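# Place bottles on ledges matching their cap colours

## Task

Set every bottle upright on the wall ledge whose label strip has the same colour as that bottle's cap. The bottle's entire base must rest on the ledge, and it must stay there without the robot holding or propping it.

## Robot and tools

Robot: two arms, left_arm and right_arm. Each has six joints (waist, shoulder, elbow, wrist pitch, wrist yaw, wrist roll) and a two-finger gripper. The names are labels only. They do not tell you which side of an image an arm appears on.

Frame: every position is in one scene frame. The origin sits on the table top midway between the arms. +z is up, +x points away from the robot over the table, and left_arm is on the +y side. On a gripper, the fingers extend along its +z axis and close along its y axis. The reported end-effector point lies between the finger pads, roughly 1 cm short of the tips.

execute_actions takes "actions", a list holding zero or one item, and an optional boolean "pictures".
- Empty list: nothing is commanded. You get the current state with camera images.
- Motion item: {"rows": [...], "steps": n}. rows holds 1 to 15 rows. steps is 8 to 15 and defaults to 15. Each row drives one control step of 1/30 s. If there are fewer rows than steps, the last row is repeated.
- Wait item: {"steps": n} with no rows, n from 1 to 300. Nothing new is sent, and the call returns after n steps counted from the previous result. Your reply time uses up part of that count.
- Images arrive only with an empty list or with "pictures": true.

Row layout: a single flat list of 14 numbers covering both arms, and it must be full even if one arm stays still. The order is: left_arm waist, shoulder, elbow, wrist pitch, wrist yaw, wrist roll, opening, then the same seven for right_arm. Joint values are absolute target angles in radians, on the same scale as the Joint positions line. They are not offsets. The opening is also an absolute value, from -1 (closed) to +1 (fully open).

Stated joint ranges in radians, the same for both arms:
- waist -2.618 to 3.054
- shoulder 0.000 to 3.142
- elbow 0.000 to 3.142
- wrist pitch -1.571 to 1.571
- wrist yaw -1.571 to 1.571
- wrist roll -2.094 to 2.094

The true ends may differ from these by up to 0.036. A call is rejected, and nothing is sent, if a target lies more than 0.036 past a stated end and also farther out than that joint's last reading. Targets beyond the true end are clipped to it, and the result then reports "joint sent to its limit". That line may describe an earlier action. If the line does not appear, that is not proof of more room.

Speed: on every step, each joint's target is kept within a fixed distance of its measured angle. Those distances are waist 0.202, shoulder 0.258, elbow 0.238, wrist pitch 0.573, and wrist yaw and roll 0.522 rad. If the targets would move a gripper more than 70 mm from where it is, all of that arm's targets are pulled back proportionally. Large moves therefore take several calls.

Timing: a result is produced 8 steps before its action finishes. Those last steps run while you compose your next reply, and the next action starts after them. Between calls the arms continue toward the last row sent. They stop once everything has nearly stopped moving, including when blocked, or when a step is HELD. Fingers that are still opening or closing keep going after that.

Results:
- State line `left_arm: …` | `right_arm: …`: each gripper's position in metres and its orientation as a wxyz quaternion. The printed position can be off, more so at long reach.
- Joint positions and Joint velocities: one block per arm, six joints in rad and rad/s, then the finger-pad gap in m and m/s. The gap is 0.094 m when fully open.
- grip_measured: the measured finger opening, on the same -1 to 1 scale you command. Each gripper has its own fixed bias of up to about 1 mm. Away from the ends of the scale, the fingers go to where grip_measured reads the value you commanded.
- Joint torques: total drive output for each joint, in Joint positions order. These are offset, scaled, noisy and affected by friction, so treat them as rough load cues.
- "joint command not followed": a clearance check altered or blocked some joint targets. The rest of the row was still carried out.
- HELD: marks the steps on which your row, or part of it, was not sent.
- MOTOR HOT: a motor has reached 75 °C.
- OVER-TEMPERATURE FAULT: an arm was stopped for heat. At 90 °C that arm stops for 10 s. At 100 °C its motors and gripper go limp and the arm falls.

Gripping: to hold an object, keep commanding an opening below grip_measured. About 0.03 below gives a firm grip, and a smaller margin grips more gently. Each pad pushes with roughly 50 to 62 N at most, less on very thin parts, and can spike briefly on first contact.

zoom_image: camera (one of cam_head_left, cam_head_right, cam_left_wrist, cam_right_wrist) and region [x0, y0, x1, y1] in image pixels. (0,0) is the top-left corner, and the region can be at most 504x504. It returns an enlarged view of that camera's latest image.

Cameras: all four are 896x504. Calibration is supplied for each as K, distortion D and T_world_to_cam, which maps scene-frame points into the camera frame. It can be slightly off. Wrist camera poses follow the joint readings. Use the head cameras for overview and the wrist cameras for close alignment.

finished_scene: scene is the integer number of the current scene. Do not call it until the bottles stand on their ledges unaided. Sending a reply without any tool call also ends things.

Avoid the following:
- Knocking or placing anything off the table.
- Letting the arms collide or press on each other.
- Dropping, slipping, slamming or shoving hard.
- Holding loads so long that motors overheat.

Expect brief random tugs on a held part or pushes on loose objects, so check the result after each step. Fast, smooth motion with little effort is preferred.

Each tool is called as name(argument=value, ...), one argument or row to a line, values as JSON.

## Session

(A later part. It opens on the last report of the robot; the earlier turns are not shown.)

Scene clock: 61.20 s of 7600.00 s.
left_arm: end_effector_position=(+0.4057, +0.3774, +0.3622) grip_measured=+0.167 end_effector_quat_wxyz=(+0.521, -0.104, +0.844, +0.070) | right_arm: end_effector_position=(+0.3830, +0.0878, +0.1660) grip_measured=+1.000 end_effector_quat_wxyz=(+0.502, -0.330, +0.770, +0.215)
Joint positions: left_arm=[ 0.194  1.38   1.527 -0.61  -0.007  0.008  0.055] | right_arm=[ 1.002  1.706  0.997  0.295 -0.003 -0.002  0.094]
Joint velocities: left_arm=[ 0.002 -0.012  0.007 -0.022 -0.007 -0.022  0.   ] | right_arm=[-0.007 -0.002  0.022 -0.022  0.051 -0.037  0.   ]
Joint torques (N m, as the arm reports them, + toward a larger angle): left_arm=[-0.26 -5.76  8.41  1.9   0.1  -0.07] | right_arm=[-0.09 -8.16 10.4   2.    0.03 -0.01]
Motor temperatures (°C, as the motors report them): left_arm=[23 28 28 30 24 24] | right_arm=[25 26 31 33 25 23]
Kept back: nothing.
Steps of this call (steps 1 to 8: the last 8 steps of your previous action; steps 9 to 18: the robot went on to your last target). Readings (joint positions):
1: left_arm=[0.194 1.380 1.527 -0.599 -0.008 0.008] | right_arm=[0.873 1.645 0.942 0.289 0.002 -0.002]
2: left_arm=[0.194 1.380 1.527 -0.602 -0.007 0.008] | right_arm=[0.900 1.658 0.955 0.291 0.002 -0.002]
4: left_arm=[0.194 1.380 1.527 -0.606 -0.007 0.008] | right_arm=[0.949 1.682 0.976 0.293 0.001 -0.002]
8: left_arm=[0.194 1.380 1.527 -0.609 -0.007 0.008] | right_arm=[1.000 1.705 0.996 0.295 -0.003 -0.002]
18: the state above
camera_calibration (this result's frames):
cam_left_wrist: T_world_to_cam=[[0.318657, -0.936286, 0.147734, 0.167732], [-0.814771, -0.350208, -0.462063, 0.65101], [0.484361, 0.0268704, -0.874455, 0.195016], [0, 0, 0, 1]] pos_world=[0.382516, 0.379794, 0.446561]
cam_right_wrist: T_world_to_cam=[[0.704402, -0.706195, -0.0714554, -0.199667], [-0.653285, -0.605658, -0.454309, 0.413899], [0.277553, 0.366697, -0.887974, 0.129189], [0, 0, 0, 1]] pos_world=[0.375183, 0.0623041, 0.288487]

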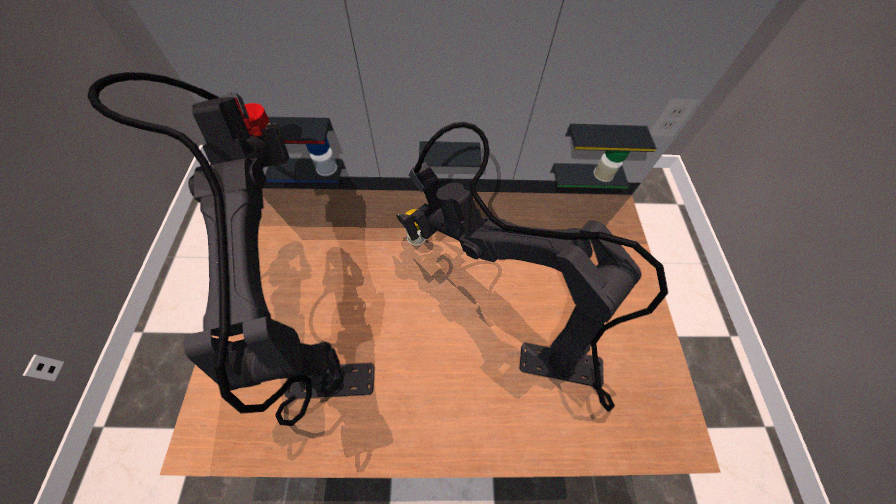

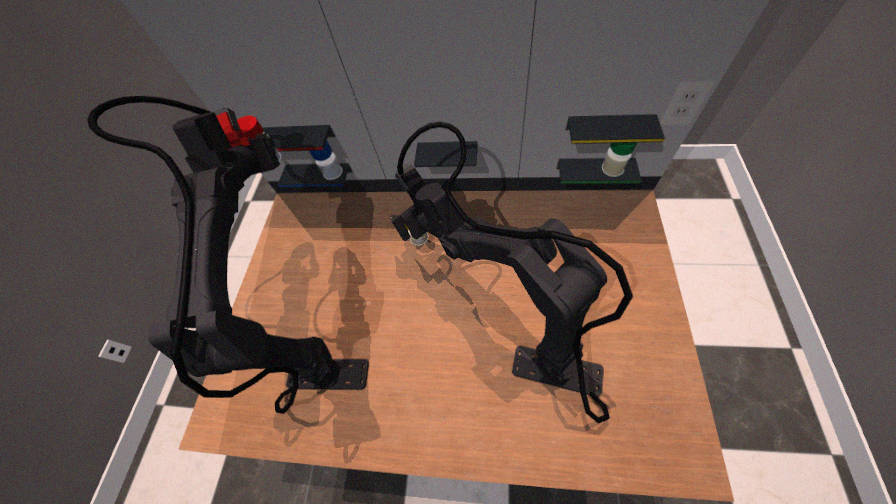

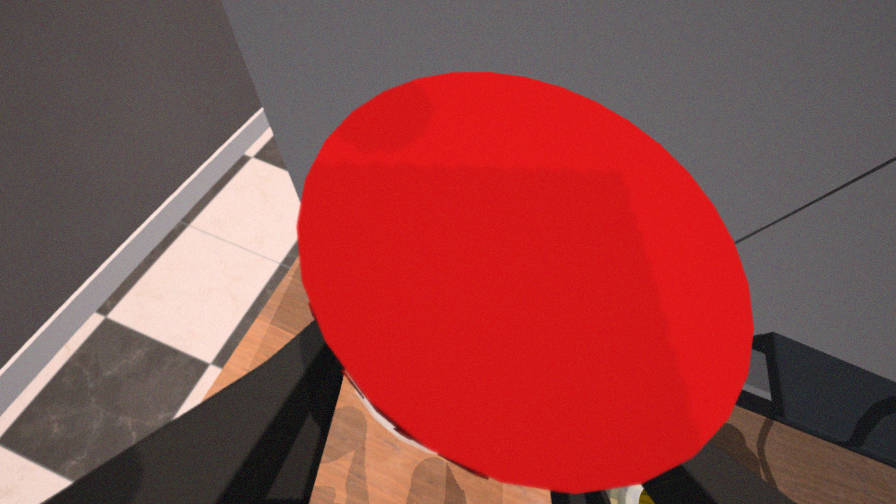

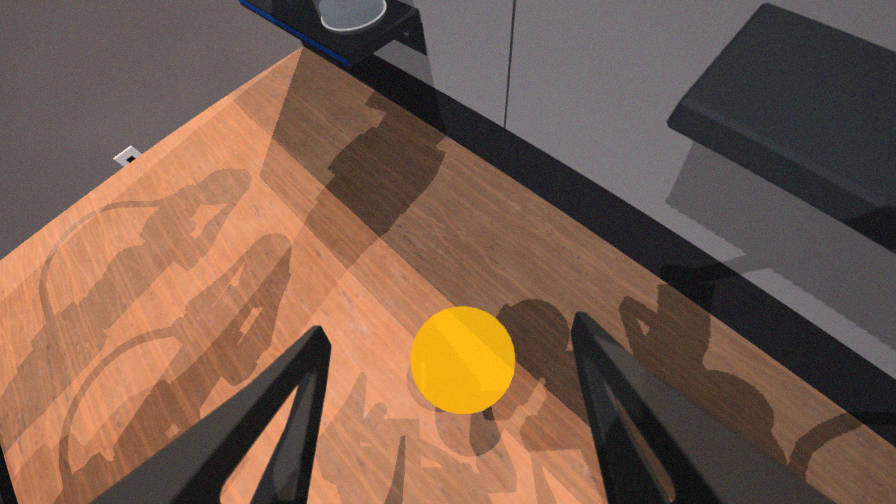

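execute_actions(
  actions=[
    {"rows": [[0.19,1.38,1.585,-0.56,0,0,0.135, 0.995,1.722,1.01,0.335,0,0,1],[0.19,1.395,1.61,-0.55,0,0,0.135, 0.99,1.735,0.995,0.375,0,0,1],[0.19,1.415,1.64,-0.545,0,0,0.135, 0.987,1.755,0.98,0.415,0,0,1],[0.19,1.44,1.67,-0.54,0,0,0.135, 0.985,1.777,0.966,0.46,0,0,1],[0.19,1.465,1.70,-0.535,0,0,0.135, 0.985,1.802,0.952,0.505,0,0,1],[0.19,1.49,1.728,-0.53,0,0,0.135, 0.985,1.827,0.938,0.55,0,0,1],[0.19,1.517,1.755,-0.527,0,0,0.135, 0.985,1.852,0.924,0.59,0,0,1],[0.19,1.545,1.782,-0.524,0,0,0.135, 0.985,1.877,0.91,0.63,0,0,1],[0.19,1.573,1.808,-0.521,0,0,0.135, 0.985,1.902,0.896,0.665,0,0,1],[0.19,1.60,1.834,-0.518,0,0,0.135, 0.985,1.927,0.883,0.695,0,0,1],[0.19,1.628,1.86,-0.516,0,0,0.135, 0.985,1.949,0.872,0.72,0,0,1],[0.19,1.655,1.885,-0.514,0,0,0.135, 0.985,1.968,0.862,0.735,0,0,1],[0.19,1.682,1.91,-0.512,0,0,0.135, 0.985,1.982,0.855,0.735,0,0,1],[0.19,1.708,1.933,-0.511,0,0,0.135, 0.985,1.99,0.85,0.735,0,0,1],[0.19,1.733,1.955,-0.51,0,0,0.135, 0.985,1.99,0.85,0.735,0,0,1]], "steps": 15},
  ],
)

execute_actions(
  actions=[
    {"rows": [[0.19,1.755,1.974,-0.51,0,0,0.135, 0.985,1.99,0.85,0.735,0,0,1],[0.19,1.774,1.99,-0.51,0,0,0.135, 0.985,1.99,0.85,0.735,0,0,1],[0.19,1.79,2.002,-0.51,0,0,0.135, 0.985,1.99,0.85,0.735,0,0,1],[0.19,1.802,2.01,-0.51,0,0,0.135, 0.985,1.99,0.85,0.735,0,0,1],[0.19,1.81,2.015,-0.51,0,0,0.135, 0.985,1.99,0.85,0.735,0,0,1],[0.19,1.815,2.015,-0.51,0,0,0.135, 0.985,1.99,0.85,0.735,0,0,1]], "steps": 12},
  ],
)

execute_actions(
  actions=[
    {"steps": 16},
  ],
  pictures=true,
)

Scene clock: 63.17 s of 7600.00 s.
left_arm: end_effector_position=(+0.4282, +0.3831, +0.3876) grip_measured=+0.167 end_effector_quat_wxyz=(+0.541, -0.103, +0.832, +0.073) | right_arm: end_effector_position=(+0.3947, +0.0973, +0.1619) grip_measured=+1.000 end_effector_quat_wxyz=(+0.534, -0.319, +0.749, +0.227)
Joint positions: left_arm=[ 0.194  1.469  1.667 -0.614 -0.007  0.008  0.055] | right_arm=[ 0.998  1.779  0.979  0.467 -0.003 -0.002  0.094]
Joint velocities: left_arm=[-0.012  0.662  0.906  0.168 -0.022  0.007 -0.001] | right_arm=[-0.051  0.623 -0.3    1.179 -0.081 -0.007  0.   ]
Joint torques (N m, as the arm reports them, + toward a larger angle): left_arm=[-0.25 -3.85  7.97  2.15  0.09 -0.07] | right_arm=[-0.9  -6.62  4.1   1.48  0.02 -0.01]
Motor temperatures (°C, as the motors report them): left_arm=[23 28 29 31 24 24] | right_arm=[25 26 31 33 25 23]
Steps of this call (steps 1 to 15: the robot went on to your last target; steps 16 to 52: nothing new was sent; steps 53 to 59: the first 7 steps of this action). Readings (joint positions):
53: left_arm=[0.194 1.380 1.527 -0.610 -0.007 0.008] | right_arm=[1.002 1.706 0.997 0.298 -0.003 -0.002]
54: left_arm=[0.194 1.382 1.533 -0.615 -0.007 0.008] | right_arm=[1.002 1.709 0.997 0.309 -0.003 -0.002]
56: left_arm=[0.194 1.406 1.573 -0.622 -0.007 0.008] | right_arm=[1.002 1.725 0.997 0.356 -0.003 -0.002]
59: the state above

Scene clock: 63.57 s of 7600.00 s.
left_arm: end_effector_position=(+0.5131, +0.4048, +0.3738) grip_measured=+0.167 end_effector_quat_wxyz=(+0.541, -0.103, +0.832, +0.073) | right_arm: end_effector_position=(+0.3838, +0.0844, +0.0440) grip_measured=+1.000 end_effector_quat_wxyz=(+0.478, -0.334, +0.787, +0.203)
Joint positions: left_arm=[ 0.194  1.787  1.945 -0.574 -0.007  0.008  0.055] | right_arm=[ 0.996  2.006  0.854  0.673 -0.003 -0.002  0.094]
Joint velocities: left_arm=[-0.012  0.564  0.31  -0.007 -0.066 -0.022  0.003] | right_arm=[-0.027  0.002 -0.017  0.33   0.037  0.007  0.   ]
Joint torques (N m, as the arm reports them, + toward a larger angle): left_arm=[-0.24 -8.64  9.07  2.08  0.09 -0.07] | right_arm=[ -0.86 -11.03   5.45   2.11   0.02  -0.02]
Motor temperatures (°C, as the motors report them): left_arm=[23 28 29 31 24 24] | right_arm=[25 26 31 33 25 23]
Steps of this call (steps 1 to 8: the last 8 steps of your previous action; steps 9 to 12: the first 4 steps of this action). Readings (joint positions):
9: left_arm=[0.194 1.715 1.900 -0.576 -0.007 0.008] | right_arm=[0.996 1.998 0.861 0.665 -0.003 -0.002]
10: left_arm=[0.194 1.742 1.918 -0.575 -0.007 0.008] | right_arm=[0.996 2.004 0.856 0.665 -0.003 -0.002]
12: the state above

Scene clock: 64.10 s of 7600.00 s.
left_arm: end_effector_position=(+0.5269, +0.4083, +0.3550) grip_measured=+0.167 end_effector_quat_wxyz=(+0.527, -0.104, +0.840, +0.071) | right_arm: end_effector_position=(+0.3880, +0.0886, +0.0562) grip_measured=+1.000 end_effector_quat_wxyz=(+0.499, -0.329, +0.773, +0.212)
Joint positions: left_arm=[ 0.194  1.844  1.969 -0.574 -0.007  0.008  0.055] | right_arm=[ 0.996  2.006  0.854  0.728 -0.003 -0.002  0.094]
Joint velocities: left_arm=[ 0.002  0.002 -0.012 -0.022 -0.022  0.051  0.001] | right_arm=[ 0.007 -0.002 -0.012 -0.051  0.081 -0.066  0.   ]
Joint torques (N m, as the arm reports them, + toward a larger angle): left_arm=[-0.25 -9.73  9.01  2.11  0.1  -0.07] | right_arm=[ -0.92 -11.17   5.57   2.     0.02  -0.02]
Motor temperatures (°C, as the motors report them): left_arm=[23 28 29 31 24 24] | right_arm=[25 26 31 34 25 23]
Kept back: nothing.
Steps of this call (steps 1 to 8: the last 8 steps of your previous action; steps 9 to 16: the robot went on to your last target). Readings (joint positions):
1: left_arm=[0.194 1.806 1.954 -0.574 -0.007 0.008] | right_arm=[0.996 2.006 0.854 0.686 -0.003 -0.002]
2: left_arm=[0.194 1.820 1.958 -0.574 -0.007 0.008] | right_arm=[0.996 2.006 0.854 0.697 -0.003 -0.002]
4: left_arm=[0.194 1.837 1.959 -0.574 -0.007 0.008] | right_arm=[0.996 2.006 0.854 0.710 -0.003 -0.002]
8: left_arm=[0.194 1.844 1.960 -0.574 -0.007 0.008] | right_arm=[0.996 2.006 0.854 0.722 -0.003 -0.002]
16: the state above
camera_calibration (this result's frames):
cam_left_wrist: T_world_to_cam=[[0.316684, -0.936789, 0.148789, 0.159936], [-0.808541, -0.348623, -0.474049, 0.757543], [0.495955, 0.0298218, -0.867836, 0.11951], [0, 0, 0, 1]] pos_world=[0.502584, 0.410359, 0.439031]
cam_right_wrist: T_world_to_cam=[[0.699857, -0.710722, -0.0712376, -0.208194], [-0.659849, -0.605112, -0.445466, 0.369787], [0.273495, 0.358768, -0.89246, 0.0325496], [0, 0, 0, 1]] pos_world=[0.380807, 0.0641167, 0.178945]

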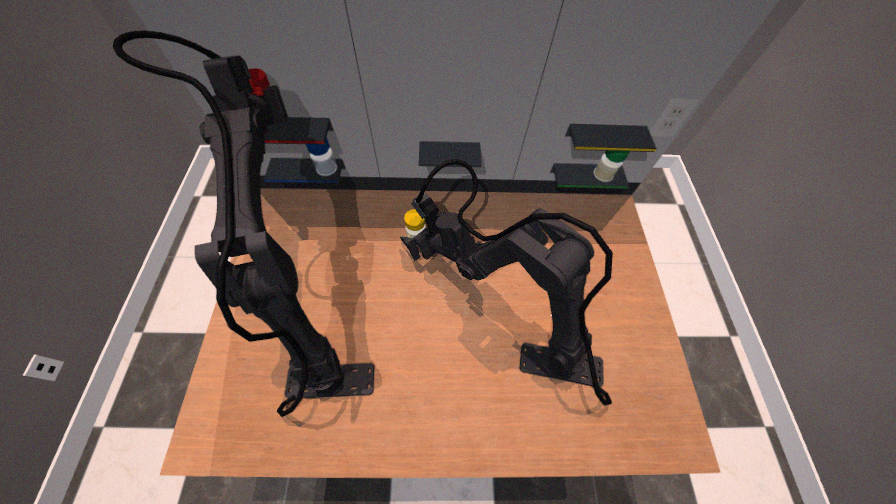

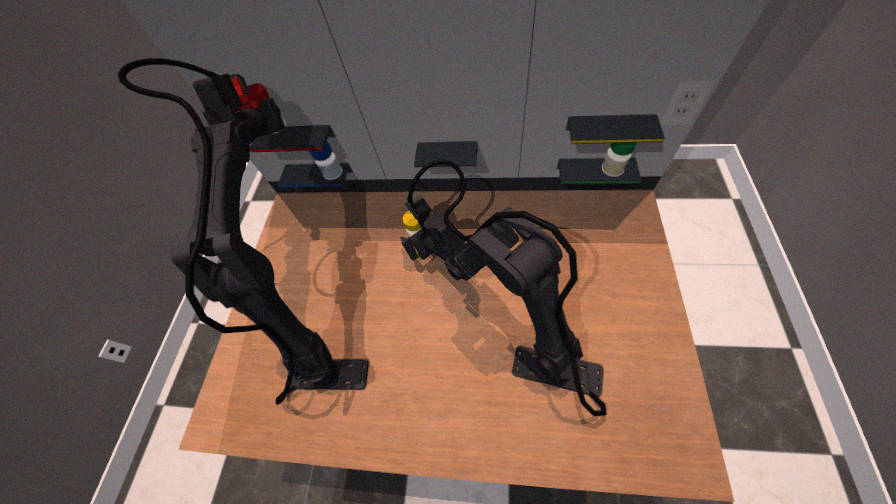

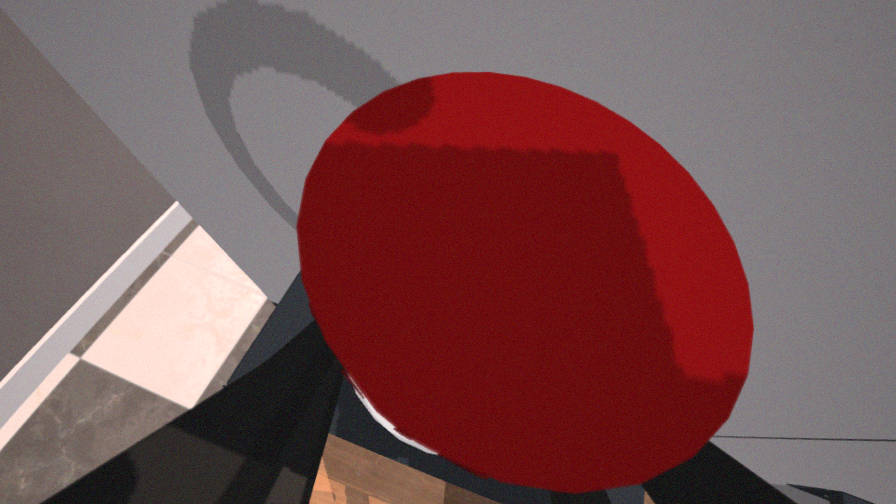

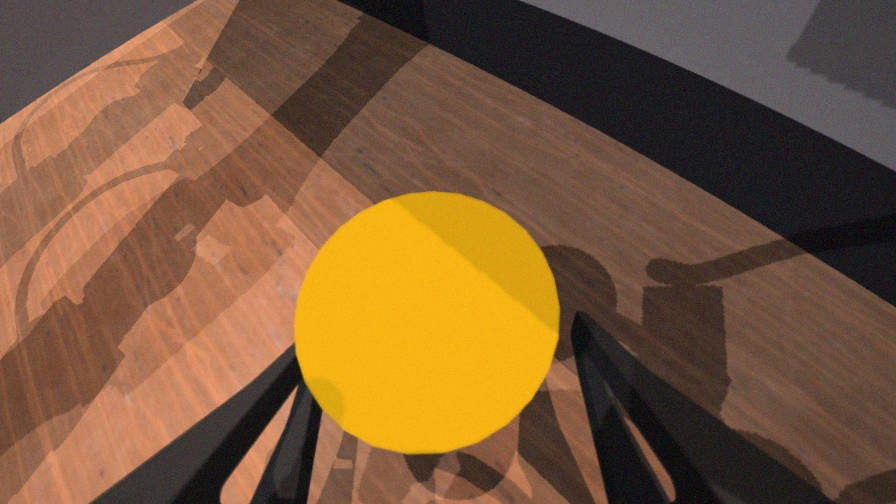

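execute_actions(
  actions=[
    {"rows": [[0.19,1.805,2.0,-0.50,0,0,0.135, 0.985,1.995,0.85,0.735,0,0,0.9],[0.19,1.798,1.98,-0.488,0,0,0.135, 0.985,1.995,0.85,0.735,0,0,0.78],[0.19,1.792,1.962,-0.476,0,0,0.135, 0.985,1.995,0.85,0.735,0,0,0.66],[0.19,1.787,1.946,-0.464,0,0,0.135, 0.985,1.995,0.85,0.735,0,0,0.55],[0.19,1.782,1.93,-0.452,0,0,0.135, 0.985,1.995,0.85,0.735,0,0,0.47],[0.19,1.777,1.914,-0.44,0,0,0.135, 0.985,1.995,0.85,0.735,0,0,0.41],[0.19,1.773,1.898,-0.428,0,0,0.135, 0.985,1.995,0.85,0.735,0,0,0.36],[0.19,1.769,1.882,-0.417,0,0,0.135, 0.985,1.995,0.85,0.735,0,0,0.31],[0.19,1.765,1.866,-0.407,0,0,0.135, 0.985,1.995,0.85,0.735,0,0,0.27],[0.19,1.762,1.85,-0.398,0,0,0.135, 0.985,1.995,0.85,0.735,0,0,0.24],[0.19,1.76,1.836,-0.391,0,0,0.135, 0.985,1.995,0.85,0.735,0,0,0.21],[0.19,1.758,1.823,-0.386,0,0,0.135, 0.985,1.995,0.85,0.735,0,0,0.18],[0.19,1.757,1.812,-0.385,0,0,0.135, 0.985,1.995,0.85,0.735,0,0,0.14],[0.19,1.757,1.804,-0.385,0,0,0.135, 0.985,1.995,0.85,0.735,0,0,0.14],[0.19,1.757,1.80,-0.385,0,0,0.135, 0.985,1.995,0.85,0.735,0,0,0.14]], "steps": 15},
  ],
)

execute_actions(
  actions=[
    {"steps": 20},
  ],
)

Scene clock: 65.10 s of 7600.00 s.
left_arm: end_effector_position=(+0.5264, +0.4081, +0.3529) grip_measured=+0.167 end_effector_quat_wxyz=(+0.533, -0.103, +0.837, +0.072) | right_arm: end_effector_position=(+0.3880, +0.0887, +0.0565) grip_measured=+0.385 end_effector_quat_wxyz=(+0.500, -0.328, +0.773, +0.212)
Joint positions: left_arm=[ 0.194  1.827  1.924 -0.532 -0.007  0.008  0.055] | right_arm=[ 0.996  2.006  0.854  0.729 -0.003 -0.002  0.065]
Joint velocities: left_arm=[ 0.017 -0.178 -0.418  0.198  0.066  0.007 -0.001] | right_arm=[-0.012 -0.007 -0.007 -0.037 -0.037 -0.007 -0.048]
Joint torques (N m, as the arm reports them, + toward a larger angle): left_arm=[ -0.24 -10.66   5.81   2.13   0.09  -0.07] | right_arm=[ -0.9  -10.78   5.57   2.     0.02  -0.03]
Motor temperatures (°C, as the motors report them): left_arm=[23 28 29 31 24 24] | right_arm=[25 27 31 34 25 23]
Steps of this call (steps 1 to 15: the robot went on to your last target; steps 16 to 23: nothing new was sent; steps 24 to 30: the first 7 steps of this action). Readings (joint positions):
24: left_arm=[0.194 1.844 1.969 -0.574 -0.007 0.008] | right_arm=[0.996 2.006 0.854 0.729 -0.003 -0.002]
25: left_arm=[0.194 1.844 1.969 -0.573 -0.007 0.008] | right_arm=[0.996 2.006 0.854 0.729 -0.003 -0.002]
27: left_arm=[0.194 1.842 1.963 -0.562 -0.007 0.008] | right_arm=[0.996 2.006 0.854 0.729 -0.003 -0.002]
30: the state above

Scene clock: 65.77 s of 7600.00 s.
left_arm: end_effector_position=(+0.5252, +0.4079, +0.3241) grip_measured=+0.167 end_effector_quat_wxyz=(+0.523, -0.104, +0.843, +0.070) | right_arm: end_effector_position=(+0.3881, +0.0887, +0.0565) grip_measured=+0.177 end_effector_quat_wxyz=(+0.500, -0.328, +0.773, +0.212)
Joint positions: left_arm=[ 0.194  1.804  1.8   -0.455 -0.007  0.007  0.055] | right_arm=[ 0.996  2.006  0.854  0.729 -0.003 -0.002  0.055]
Joint velocities: left_arm=[ 0.002 -0.002 -0.007  0.037  0.022 -0.081 -0.   ] | right_arm=[-0.017 -0.012  0.002 -0.051  0.037 -0.037 -0.001]
Joint torques (N m, as the arm reports them, + toward a larger angle): left_arm=[ -0.25 -10.95   6.01   2.15   0.09  -0.07] | right_arm=[ -0.9  -10.8    5.57   2.02   0.02  -0.01]
Motor temperatures (°C, as the motors report them): left_arm=[23 28 29 31 24 24] | right_arm=[25 27 31 34 25 23]
Kept back: nothing.
Steps of this call (steps 1 to 8: the last 8 steps of your previous action; steps 9 to 20: the robot went on to your last target). Readings (joint positions):
1: left_arm=[0.194 1.821 1.909 -0.523 -0.007 0.008] | right_arm=[0.996 2.006 0.854 0.729 -0.003 -0.002]
2: left_arm=[0.194 1.816 1.893 -0.514 -0.007 0.008] | right_arm=[0.996 2.006 0.854 0.729 -0.003 -0.002]
4: left_arm=[0.194 1.808 1.862 -0.496 -0.007 0.008] | right_arm=[0.996 2.006 0.854 0.729 -0.003 -0.002]
8: left_arm=[0.194 1.804 1.811 -0.474 -0.007 0.008] | right_arm=[0.996 2.006 0.854 0.729 -0.003 -0.002]
20: the state above

execute_actions(
  actions=[
    {"rows": [[0.19,1.755,1.797,-0.378,0,0,0.135, 0.985,1.975,0.857,0.755,0,0,0.14],[0.19,1.753,1.794,-0.37,0,0,0.135, 0.985,1.95,0.864,0.765,0,0,0.14],[0.19,1.751,1.79,-0.362,0,0,0.135, 0.985,1.915,0.872,0.755,0,0,0.14],[0.19,1.749,1.786,-0.354,0,0,0.135, 0.985,1.875,0.88,0.725,0,0,0.14],[0.19,1.748,1.782,-0.346,0,0,0.135, 0.983,1.83,0.888,0.675,0,0,0.14],[0.19,1.747,1.778,-0.338,0,0,0.135, 0.978,1.785,0.896,0.615,0,0,0.14],[0.19,1.746,1.774,-0.331,0,0,0.135, 0.97,1.74,0.904,0.555,0,0,0.14],[0.19,1.745,1.77,-0.326,0,0,0.135, 0.958,1.695,0.912,0.495,0,0,0.14],[0.19,1.745,1.766,-0.322,0,0,0.135, 0.942,1.65,0.92,0.435,0,0,0.14],[0.19,1.745,1.762,-0.322,0,0,0.135, 0.922,1.605,0.93,0.375,0,0,0.14],[0.19,1.745,1.758,-0.322,0,0,0.135, 0.90,1.565,0.942,0.32,0,0,0.14],[0.19,1.745,1.754,-0.322,0,0,0.135, 0.875,1.528,0.957,0.265,0,0,0.14],[0.19,1.745,1.75,-0.322,0,0,0.135, 0.848,1.495,0.975,0.21,0,0,0.14],[0.19,1.745,1.747,-0.322,0,0,0.135, 0.82,1.467,0.997,0.16,0,0,0.14],[0.19,1.745,1.745,-0.322,0,0,0.135, 0.79,1.444,1.022,0.11,0,0,0.14]], "steps": 15},
  ],
)

execute_actions(
  actions=[
    {"rows": [[0.19,1.745,1.745,-0.322,0,0,0.135, 0.758,1.426,1.05,0.065,0,0,0.14],[0.19,1.745,1.745,-0.322,0,0,0.135, 0.725,1.41,1.078,0.02,0,0,0.14],[0.19,1.745,1.745,-0.322,0,0,0.135, 0.692,1.395,1.106,-0.024,0,0,0.14],[0.19,1.745,1.745,-0.322,0,0,0.135, 0.659,1.38,1.134,-0.068,0,0,0.14],[0.19,1.745,1.745,-0.322,0,0,0.135, 0.626,1.365,1.162,-0.112,0,0,0.14],[0.19,1.745,1.745,-0.322,0,0,0.135, 0.593,1.35,1.19,-0.156,0,0,0.14],[0.19,1.745,1.745,-0.322,0,0,0.135, 0.56,1.335,1.218,-0.20,0,0,0.14],[0.19,1.745,1.745,-0.322,0,0,0.135, 0.527,1.32,1.246,-0.244,0,0,0.14],[0.19,1.745,1.745,-0.322,0,0,0.135, 0.494,1.305,1.274,-0.288,0,0,0.14],[0.19,1.745,1.745,-0.322,0,0,0.135, 0.461,1.29,1.302,-0.332,0,0,0.14],[0.19,1.745,1.745,-0.322,0,0,0.135, 0.428,1.275,1.33,-0.376,0,0,0.14],[0.19,1.745,1.745,-0.322,0,0,0.135, 0.395,1.26,1.358,-0.42,0,0,0.14],[0.19,1.745,1.745,-0.322,0,0,0.135, 0.362,1.247,1.386,-0.462,0,0,0.14],[0.19,1.745,1.745,-0.322,0,0,0.135, 0.329,1.235,1.412,-0.50,0,0,0.14],[0.19,1.745,1.745,-0.322,0,0,0.135, 0.296,1.225,1.436,-0.535,0,0,0.14]], "steps": 15},
  ],
)

execute_actions(
  actions=[
    {"rows": [[0.19,1.745,1.745,-0.322,0,0,0.135, 0.263,1.217,1.456,-0.565,0,0,0.14],[0.19,1.745,1.745,-0.322,0,0,0.135, 0.23,1.211,1.472,-0.59,0,0,0.14],[0.19,1.745,1.745,-0.322,0,0,0.135, 0.197,1.207,1.484,-0.608,0,0,0.14],[0.19,1.745,1.745,-0.322,0,0,0.135, 0.164,1.205,1.49,-0.618,0,0,0.14],[0.19,1.745,1.745,-0.322,0,0,0.135, 0.131,1.205,1.49,-0.62,0,0,0.14],[0.19,1.745,1.745,-0.322,0,0,0.135, 0.098,1.205,1.49,-0.62,0,0,0.14],[0.19,1.745,1.745,-0.322,0,0,0.135, 0.066,1.205,1.49,-0.62,0,0,0.14],[0.19,1.745,1.745,-0.322,0,0,0.135, 0.036,1.205,1.49,-0.62,0,0,0.14],[0.19,1.745,1.745,-0.322,0,0,0.135, 0.008,1.205,1.49,-0.62,0,0,0.14],[0.19,1.745,1.745,-0.322,0,0,0.135, -0.017,1.205,1.49,-0.62,0,0,0.14],[0.19,1.745,1.745,-0.322,0,0,0.135, -0.039,1.205,1.49,-0.62,0,0,0.14],[0.19,1.745,1.745,-0.322,0,0,0.135, -0.057,1.205,1.49,-0.62,0,0,0.14],[0.19,1.745,1.745,-0.322,0,0,0.135, -0.071,1.205,1.49,-0.62,0,0,0.14],[0.19,1.745,1.745,-0.322,0,0,0.135, -0.081,1.205,1.49,-0.62,0,0,0.14],[0.19,1.745,1.745,-0.322,0,0,0.135, -0.087,1.205,1.49,-0.62,0,0,0.14]], "steps": 15},
  ],
  pictures=true,
)

Scene clock: 68.10 s of 7600.00 s.
left_arm: end_effector_position=(+0.5256, +0.4079, +0.3240) grip_measured=+0.167 end_effector_quat_wxyz=(+0.528, -0.104, +0.840, +0.071) | right_arm: end_effector_position=(+0.3848, +0.0847, +0.0901) grip_measured=+0.177 end_effector_quat_wxyz=(+0.505, -0.327, +0.770, +0.214)
Joint positions: left_arm=[ 0.194  1.797  1.779 -0.429 -0.007  0.007  0.055] | right_arm=[ 0.995  1.889  0.854  0.625 -0.003 -0.002  0.055]
Joint velocities: left_arm=[-0.007 -0.051 -0.12   0.037  0.037  0.007 -0.001] | right_arm=[-0.022 -1.16  -0.017 -0.916 -0.066 -0.022 -0.   ]
Joint torques (N m, as the arm reports them, + toward a larger angle): left_arm=[ -0.25 -11.19   6.21   2.19   0.1   -0.08] | right_arm=[ -1.7  -13.56  10.45   2.66   0.03  -0.02]
Motor temperatures (°C, as the motors report them): left_arm=[23 29 29 32 24 24] | right_arm=[25 27 31 34 25 23]
Steps of this call (steps 1 to 15: the robot went on to your last target; steps 16 to 63: nothing new was sent; steps 64 to 70: the first 7 steps of this action). Readings (joint positions):
64: left_arm=[0.194 1.804 1.800 -0.454 -0.007 0.007] | right_arm=[0.996 2.006 0.854 0.730 -0.003 -0.002]
65: left_arm=[0.194 1.804 1.800 -0.453 -0.007 0.007] | right_arm=[0.996 2.003 0.854 0.730 -0.003 -0.002]
67: left_arm=[0.194 1.802 1.794 -0.444 -0.007 0.007] | right_arm=[0.996 1.982 0.854 0.707 -0.003 -0.002]
70: the state above

Scene clock: 68.60 s of 7600.00 s.
left_arm: end_effector_position=(+0.5269, +0.4082, +0.3238) grip_measured=+0.167 end_effector_quat_wxyz=(+0.537, -0.103, +0.834, +0.072) | right_arm: end_effector_position=(+0.4552, -0.0885, +0.3120) grip_measured=+0.177 end_effector_quat_wxyz=(+0.594, -0.168, +0.776, +0.128)
Joint positions: left_arm=[ 0.194  1.789  1.748 -0.384 -0.006  0.007  0.055] | right_arm=[ 0.617  1.388  1.143 -0.019 -0.004 -0.002  0.055]
Joint velocities: left_arm=[-0.002  0.002 -0.032 -0.022  0.037 -0.051 -0.   ] | right_arm=[-0.95  -0.374  0.755 -1.341  0.007  0.081 -0.   ]
Joint torques (N m, as the arm reports them, + toward a larger angle): left_arm=[ -0.24 -10.64   5.86   2.09   0.09  -0.07] | right_arm=[ 0.   -8.49 10.72  2.22  0.01 -0.03]
Motor temperatures (°C, as the motors report them): left_arm=[23 29 29 32 24 24] | right_arm=[25 28 31 34 25 23]
Steps of this call (steps 1 to 8: the last 8 steps of your previous action; steps 9 to 15: the first 7 steps of this action). Readings (joint positions):
9: left_arm=[0.194 1.789 1.751 -0.390 -0.006 0.007] | right_arm=[0.837 1.508 0.967 0.249 -0.011 -0.002]
10: left_arm=[0.194 1.789 1.750 -0.388 -0.006 0.007] | right_arm=[0.801 1.479 0.996 0.201 -0.011 -0.002]
12: left_arm=[0.194 1.789 1.749 -0.385 -0.006 0.007] | right_arm=[0.725 1.435 1.057 0.112 -0.008 -0.002]
15: the state above

Scene clock: 69.10 s of 7600.00 s.
left_arm: end_effector_position=(+0.5270, +0.4082, +0.3237) grip_measured=+0.167 end_effector_quat_wxyz=(+0.537, -0.103, +0.834, +0.072) | right_arm: end_effector_position=(+0.4188, -0.3063, +0.4045) grip_measured=+0.177 end_effector_quat_wxyz=(+0.583, +0.028, +0.812, -0.022)
Joint positions: left_arm=[ 0.194  1.789  1.747 -0.383 -0.006  0.007  0.055] | right_arm=[ 0.126  1.218  1.462 -0.569  0.002 -0.002  0.055]
Joint velocities: left_arm=[ 0.002 -0.002 -0.032  0.007 -0.007  0.037 -0.   ] | right_arm=[-0.901 -0.115  0.061 -0.359  0.007 -0.007 -0.   ]
Joint torques (N m, as the arm reports them, + toward a larger angle): left_arm=[ -0.25 -10.65   5.89   2.08   0.09  -0.07] | right_arm=[-0.36 -4.13  9.54  2.   -0.01 -0.02]
Motor temperatures (°C, as the motors report them): left_arm=[23 29 29 32 24 24] | right_arm=[25 28 31 34 25 23]
Steps of this call (steps 1 to 8: the last 8 steps of your previous action; steps 9 to 15: the first 7 steps of this action). Readings (joint positions):
9: left_arm=[0.194 1.789 1.748 -0.383 -0.006 0.007] | right_arm=[0.324 1.276 1.378 -0.431 0.000 -0.002]
10: left_arm=[0.194 1.789 1.748 -0.383 -0.006 0.007] | right_arm=[0.290 1.264 1.401 -0.466 0.001 -0.002]
12: left_arm=[0.194 1.789 1.747 -0.383 -0.006 0.007] | right_arm=[0.224 1.241 1.438 -0.523 0.002 -0.002]
15: the state above
camera_calibration (this result's frames):
cam_left_wrist: T_world_to_cam=[[0.312945, -0.937676, 0.151093, 0.166105], [-0.797079, -0.345794, -0.495068, 0.742392], [0.516461, 0.034496, -0.855616, 0.0756308], [0, 0, 0, 1]] pos_world=[0.500703, 0.409858, 0.407148]
cam_right_wrist: T_world_to_cam=[[-0.089568, -0.993418, -0.0714033, -0.241575], [-0.838926, 0.113891, -0.532195, 0.636595], [0.536824, 0.0122345, -0.843606, 0.240388], [0, 0, 0, 1]] pos_world=[0.383373, -0.315428, 0.524336]

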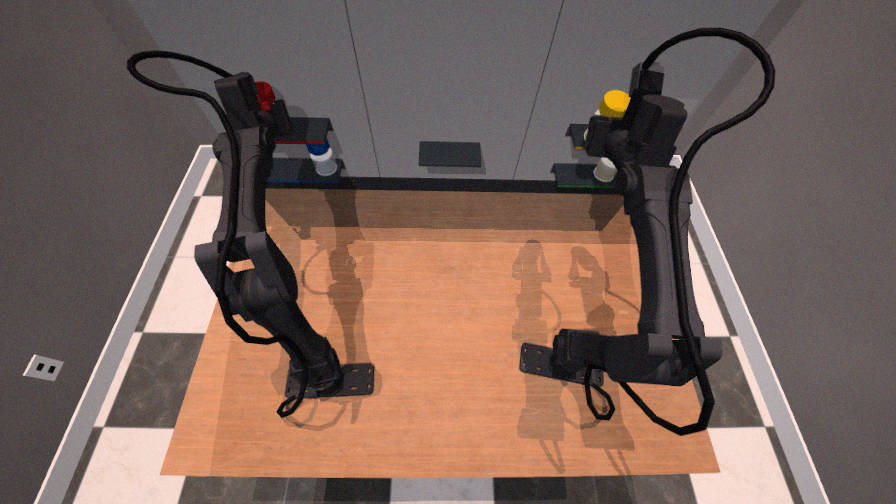

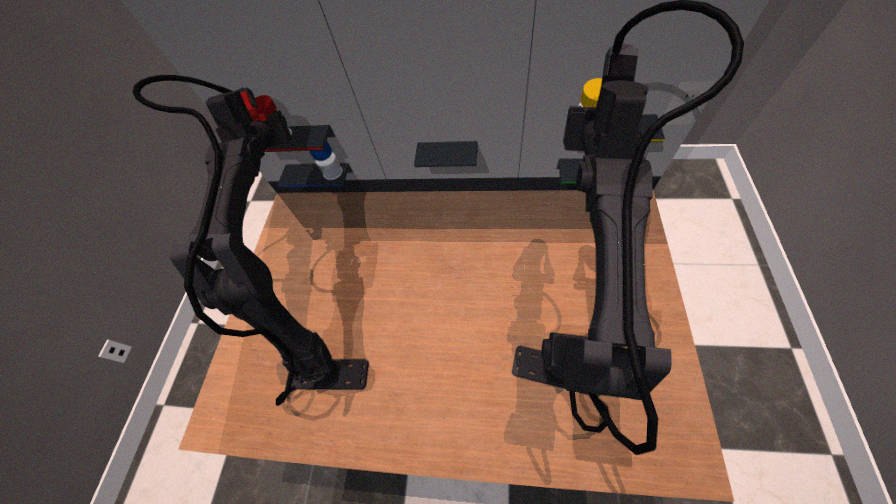

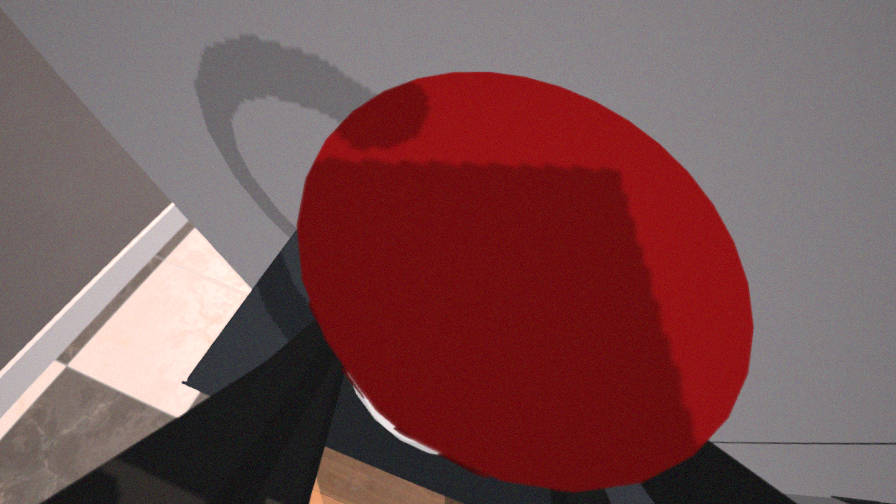

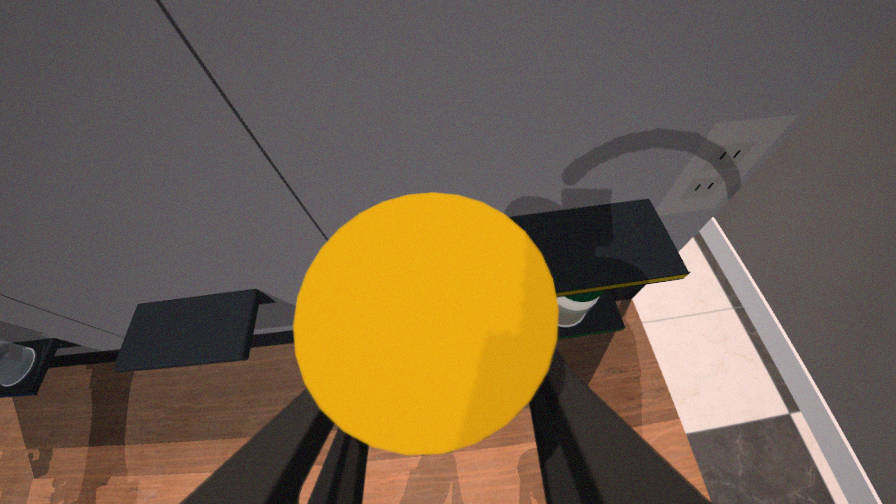

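execute_actions(
  actions=[],
)

Scene clock: 70.03 s of 7600.00 s.
left_arm: end_effector_position=(+0.5270, +0.4082, +0.3237) grip_measured=+0.167 end_effector_quat_wxyz=(+0.537, -0.103, +0.834, +0.072) | right_arm: end_effector_position=(+0.3973, -0.3834, +0.3867) grip_measured=+0.177 end_effector_quat_wxyz=(+0.545, +0.116, +0.827, -0.078)
Joint positions: left_arm=[ 0.194  1.789  1.747 -0.383 -0.006  0.007  0.055] | right_arm=[-0.08   1.215  1.464 -0.652  0.005 -0.002  0.055]
Joint velocities: left_arm=[-0.012  0.012 -0.012 -0.066 -0.007 -0.007 -0.   ] | right_arm=[ 0.032  0.012 -0.017  0.022 -0.081  0.007  0.001]
Joint torques (N m, as the arm reports them, + toward a larger angle): left_arm=[ -0.25 -10.66   5.89   2.09   0.09  -0.07] | right_arm=[-0.53 -4.5   9.79  2.26 -0.06 -0.02]
Motor temperatures (°C, as the motors report them): left_arm=[23 29 29 32 24 24] | right_arm=[25 27 31 34 25 23]
Kept back: nothing.
Steps of this call (steps 1 to 8: the last 8 steps of your previous action; steps 9 to 28: the robot went on to your last target). Readings (joint positions):
1: left_arm=[0.194 1.789 1.747 -0.383 -0.006 0.007] | right_arm=[0.095 1.215 1.464 -0.580 0.002 -0.002]
2: left_arm=[0.194 1.789 1.747 -0.383 -0.006 0.007] | right_arm=[0.064 1.215 1.464 -0.590 0.002 -0.002]
4: left_arm=[0.194 1.789 1.747 -0.383 -0.006 0.007] | right_arm=[0.008 1.215 1.464 -0.615 0.003 -0.002]
8: left_arm=[0.194 1.789 1.747 -0.383 -0.006 0.007] | right_arm=[-0.067 1.215 1.464 -0.641 0.005 -0.002]
28: the state above
camera_calibration (this result's frames):
cam_left_wrist: T_world_to_cam=[[0.312945, -0.937676, 0.151093, 0.166105], [-0.797079, -0.345794, -0.495068, 0.742392], [0.516461, 0.034496, -0.855616, 0.0756308], [0, 0, 0, 1]] pos_world=[0.500703, 0.409858, 0.407148]
cam_right_wrist: T_world_to_cam=[[-0.29934, -0.951682, -0.0685326, -0.2231], [-0.83511, 0.296059, -0.463616, 0.659639], [0.461504, -0.0815462, -0.883382, 0.247248], [0, 0, 0, 1]] pos_world=[0.369982, -0.38745, 0.508944]

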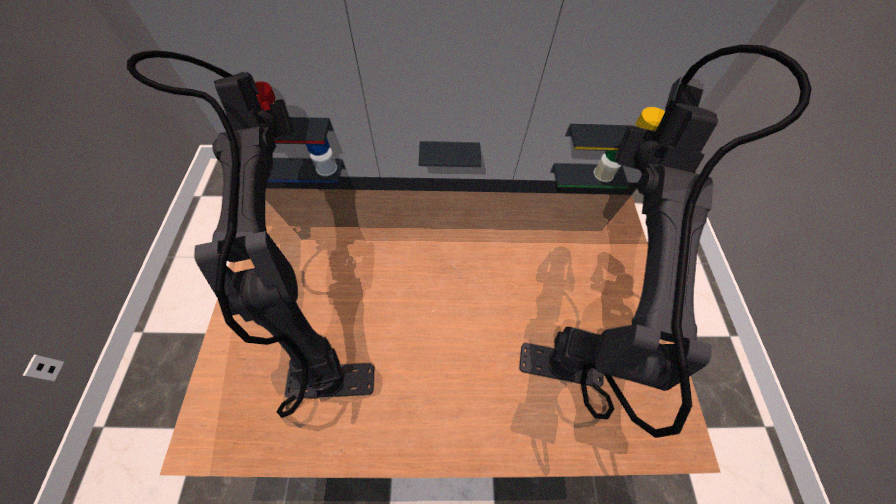

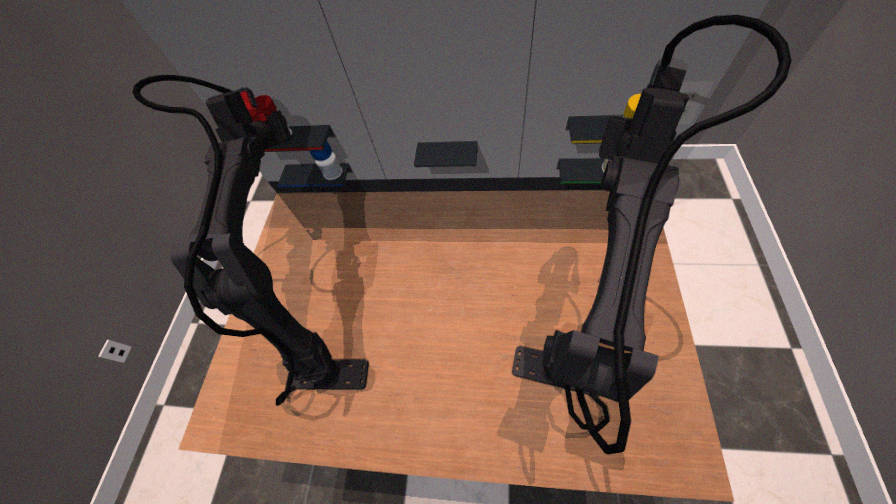

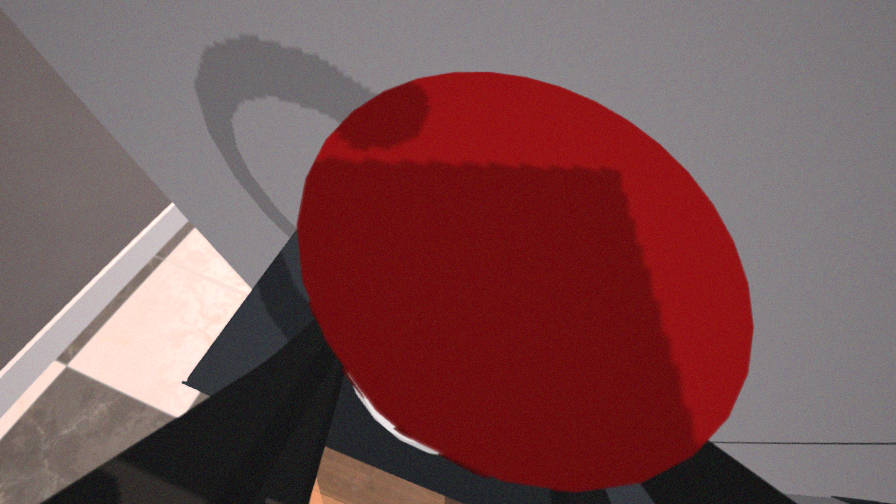

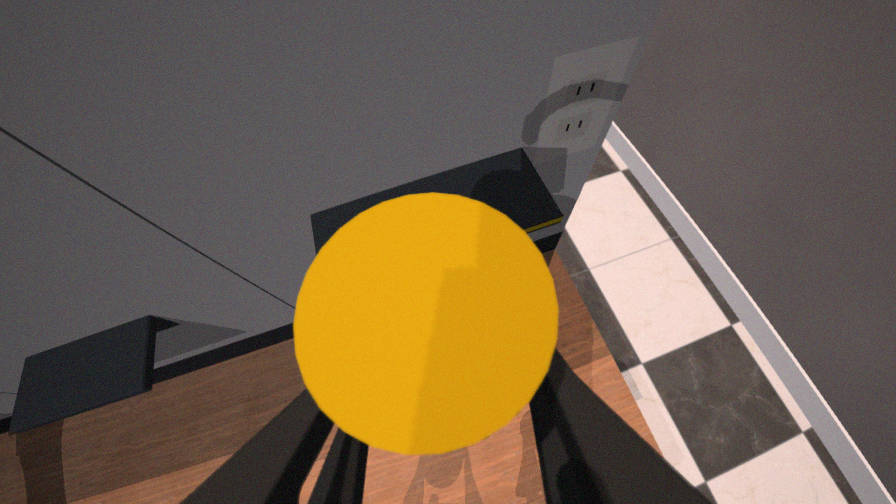

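execute_actions(
  actions=[
    {"rows":[
[0.19,1.745,1.747,-0.33,0,0,0.135,-0.087,1.21,1.50,-0.615,0,0,0.14],
[0.19,1.745,1.75,-0.338,0,0,0.14,-0.087,1.22,1.515,-0.61,0,0,0.14],
[0.19,1.745,1.753,-0.345,0,0,0.15,-0.087,1.235,1.535,-0.603,0,0,0.14],
[0.19,1.745,1.755,-0.35,0,0,0.16,-0.087,1.255,1.555,-0.595,0,0,0.14],
[0.19,1.745,1.755,-0.35,0,0,0.175,-0.087,1.28,1.578,-0.587,0,0,0.14],
[0.19,1.745,1.755,-0.35,0,0,0.2,-0.087,1.305,1.60,-0.579,0,0,0.14],
[0.19,1.745,1.755,-0.35,0,0,0.25,-0.087,1.333,1.623,-0.571,0,0,0.14],
[0.19,1.745,1.755,-0.35,0,0,0.32,-0.087,1.361,1.646,-0.563,0,0,0.14],
[0.19,1.745,1.755,-0.35,0,0,0.4,-0.087,1.39,1.669,-0.555,0,0,0.14],
[0.19,1.745,1.755,-0.35,0,0,0.5,-0.087,1.419,1.692,-0.547,0,0,0.14],
[0.19,1.745,1.755,-0.35,0,0,0.6,-0.087,1.448,1.714,-0.539,0,0,0.14],
[0.19,1.745,1.755,-0.35,0,0,0.7,-0.087,1.477,1.736,-0.531,0,0,0.14],
[0.19,1.745,1.755,-0.35,0,0,0.8,-0.087,1.505,1.757,-0.523,0,0,0.14],
[0.19,1.745,1.755,-0.35,0,0,0.9,-0.087,1.532,1.777,-0.516,0,0,0.14],
[0.19,1.745,1.755,-0.35,0,0,1.0,-0.087,1.558,1.795,-0.51,0,0,0.14]
],"steps":15},
  ],
)

execute_actions(
  actions=[
    {"rows":[
[0.19,1.745,1.755,-0.35,0,0,1.0,-0.087,1.582,1.81,-0.505,0,0,0.14],
[0.19,1.745,1.755,-0.35,0,0,1.0,-0.087,1.603,1.823,-0.5,0,0,0.14],
[0.19,1.745,1.755,-0.35,0,0,1.0,-0.087,1.621,1.834,-0.496,0,0,0.14],
[0.19,1.745,1.755,-0.35,0,0,1.0,-0.087,1.636,1.842,-0.493,0,0,0.14],
[0.19,1.745,1.755,-0.35,0,0,1.0,-0.087,1.647,1.847,-0.491,0,0,0.14],
[0.19,1.745,1.755,-0.35,0,0,1.0,-0.087,1.655,1.85,-0.49,0,0,0.14]
],"steps":15},
  ],
  pictures=true,
)

Scene clock: 71.33 s of 7600.00 s.
left_arm: end_effector_position=(+0.5270, +0.4082, +0.3238) grip_measured=+0.231 end_effector_quat_wxyz=(+0.538, -0.103, +0.834, +0.072) | right_arm: end_effector_position=(+0.4121, -0.3875, +0.4021) grip_measured=+0.177 end_effector_quat_wxyz=(+0.555, +0.115, +0.820, -0.080)
Joint positions: left_arm=[ 0.194  1.789  1.747 -0.383 -0.006  0.007  0.058] | right_arm=[-0.08   1.279  1.549 -0.651  0.005 -0.002  0.055]
Joint velocities: left_arm=[-0.017  0.002 -0.012  0.11  -0.007  0.007  0.035] | right_arm=[-0.012  0.637  0.72   0.212  0.022 -0.022 -0.   ]
Joint torques (N m, as the arm reports them, + toward a larger angle): left_arm=[ -0.23 -10.75   6.59   1.75   0.09  -0.06] | right_arm=[-0.56 -2.95  9.87  2.49 -0.05 -0.03]
Motor temperatures (°C, as the motors report them): left_arm=[23 30 29 32 24 24] | right_arm=[25 27 31 35 25 23]
Steps of this call (steps 1 to 15: the robot went on to your last target; steps 16 to 32: nothing new was sent; steps 33 to 39: the first 7 steps of this action). Readings (joint positions):
33: left_arm=[0.194 1.789 1.747 -0.383 -0.006 0.007] | right_arm=[-0.080 1.215 1.464 -0.652 0.005 -0.002]
34: left_arm=[0.194 1.789 1.747 -0.383 -0.006 0.007] | right_arm=[-0.080 1.215 1.464 -0.652 0.005 -0.002]
36: left_arm=[0.194 1.789 1.747 -0.383 -0.006 0.007] | right_arm=[-0.080 1.227 1.482 -0.660 0.005 -0.002]
39: the state above

Scene clock: 71.83 s of 7600.00 s.
left_arm: end_effector_position=(+0.5256, +0.4079, +0.3328) grip_measured=+1.000 end_effector_quat_wxyz=(+0.547, -0.102, +0.827, +0.073) | right_arm: end_effector_position=(+0.5201, -0.4182, +0.3743) grip_measured=+0.177 end_effector_quat_wxyz=(+0.542, +0.116, +0.829, -0.078)
Joint positions: left_arm=[ 0.194  1.777  1.747 -0.372 -0.006  0.007  0.094] | right_arm=[-0.08   1.665  1.8   -0.548  0.005 -0.002  0.055]
Joint velocities: left_arm=[-0.007 -0.012  0.007 -0.051 -0.007  0.051  0.   ] | right_arm=[-0.002  0.33   0.017  0.037 -0.037 -0.022 -0.   ]
Joint torques (N m, as the arm reports them, + toward a larger angle): left_arm=[-0.26 -9.66  6.55  1.77  0.09 -0.07] | right_arm=[ -0.53 -10.64  12.06   2.51  -0.05  -0.02]
Motor temperatures (°C, as the motors report them): left_arm=[23 30 29 32 24 24] | right_arm=[25 27 31 35 25 23]
Steps of this call (steps 1 to 8: the last 8 steps of your previous action; steps 9 to 15: the first 7 steps of this action). Readings (joint positions):
9: left_arm=[0.194 1.777 1.747 -0.372 -0.006 0.007] | right_arm=[-0.080 1.537 1.748 -0.571 0.005 -0.002]
10: left_arm=[0.194 1.777 1.747 -0.372 -0.006 0.007] | right_arm=[-0.080 1.565 1.763 -0.565 0.005 -0.002]
12: left_arm=[0.194 1.777 1.747 -0.372 -0.006 0.007] | right_arm=[-0.080 1.615 1.786 -0.555 0.005 -0.002]
15: the state above
camera_calibration (this result's frames):
cam_left_wrist: T_world_to_cam=[[0.309462, -0.938563, 0.152752, 0.166475], [-0.7855, -0.342846, -0.515215, 0.74509], [0.535932, 0.0394528, -0.843339, 0.0677751], [0, 0, 0, 1]] pos_world=[0.497427, 0.409025, 0.415609]
cam_right_wrist: T_world_to_cam=[[-0.299892, -0.951525, -0.0682934, -0.220081], [-0.838824, 0.297113, -0.456179, 0.766399], [0.454356, -0.0795182, -0.887264, 0.18282], [0, 0, 0, 1]] pos_world=[0.493807, -0.422582, 0.496795]

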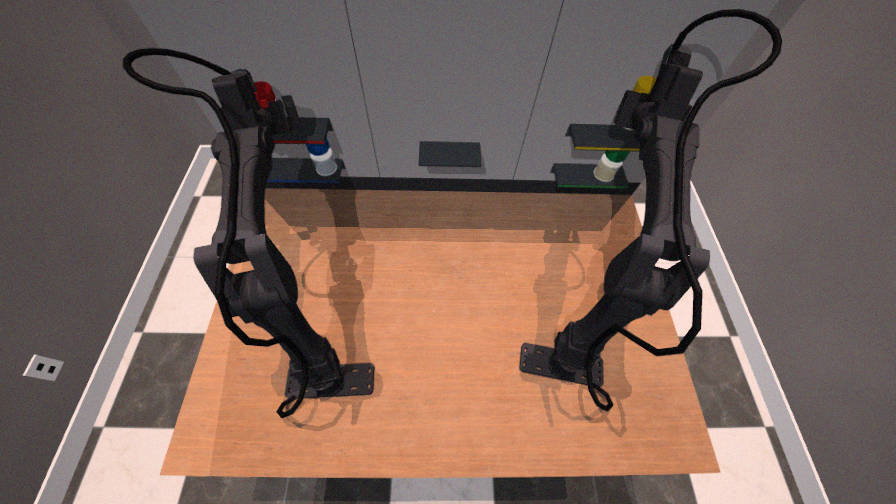

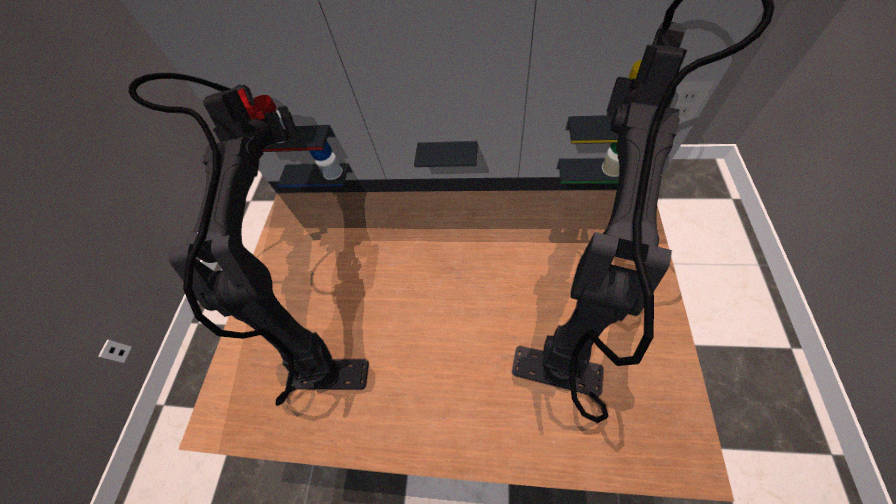

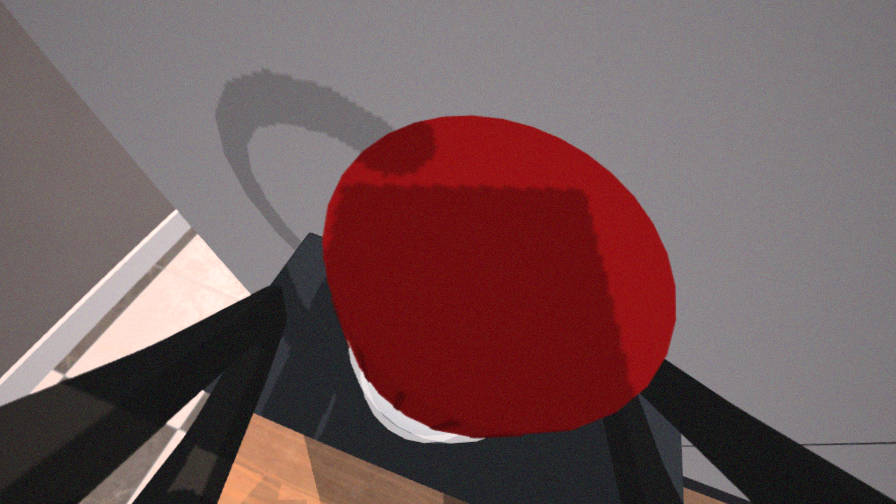

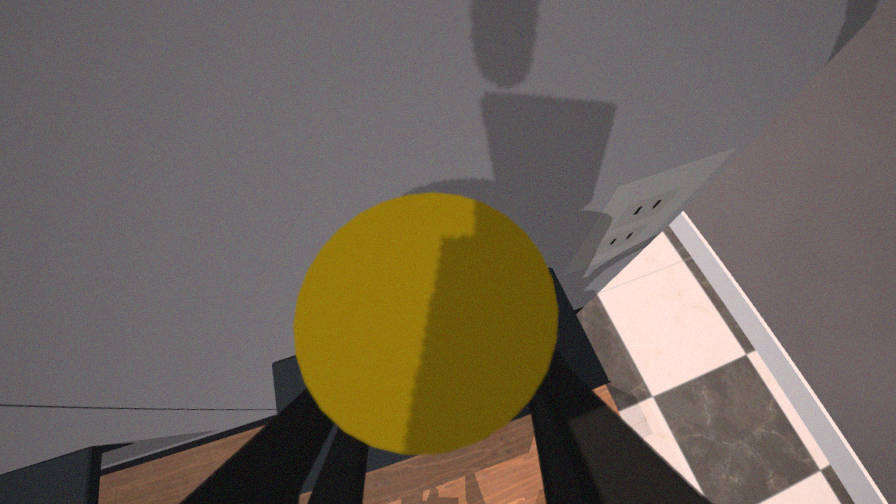

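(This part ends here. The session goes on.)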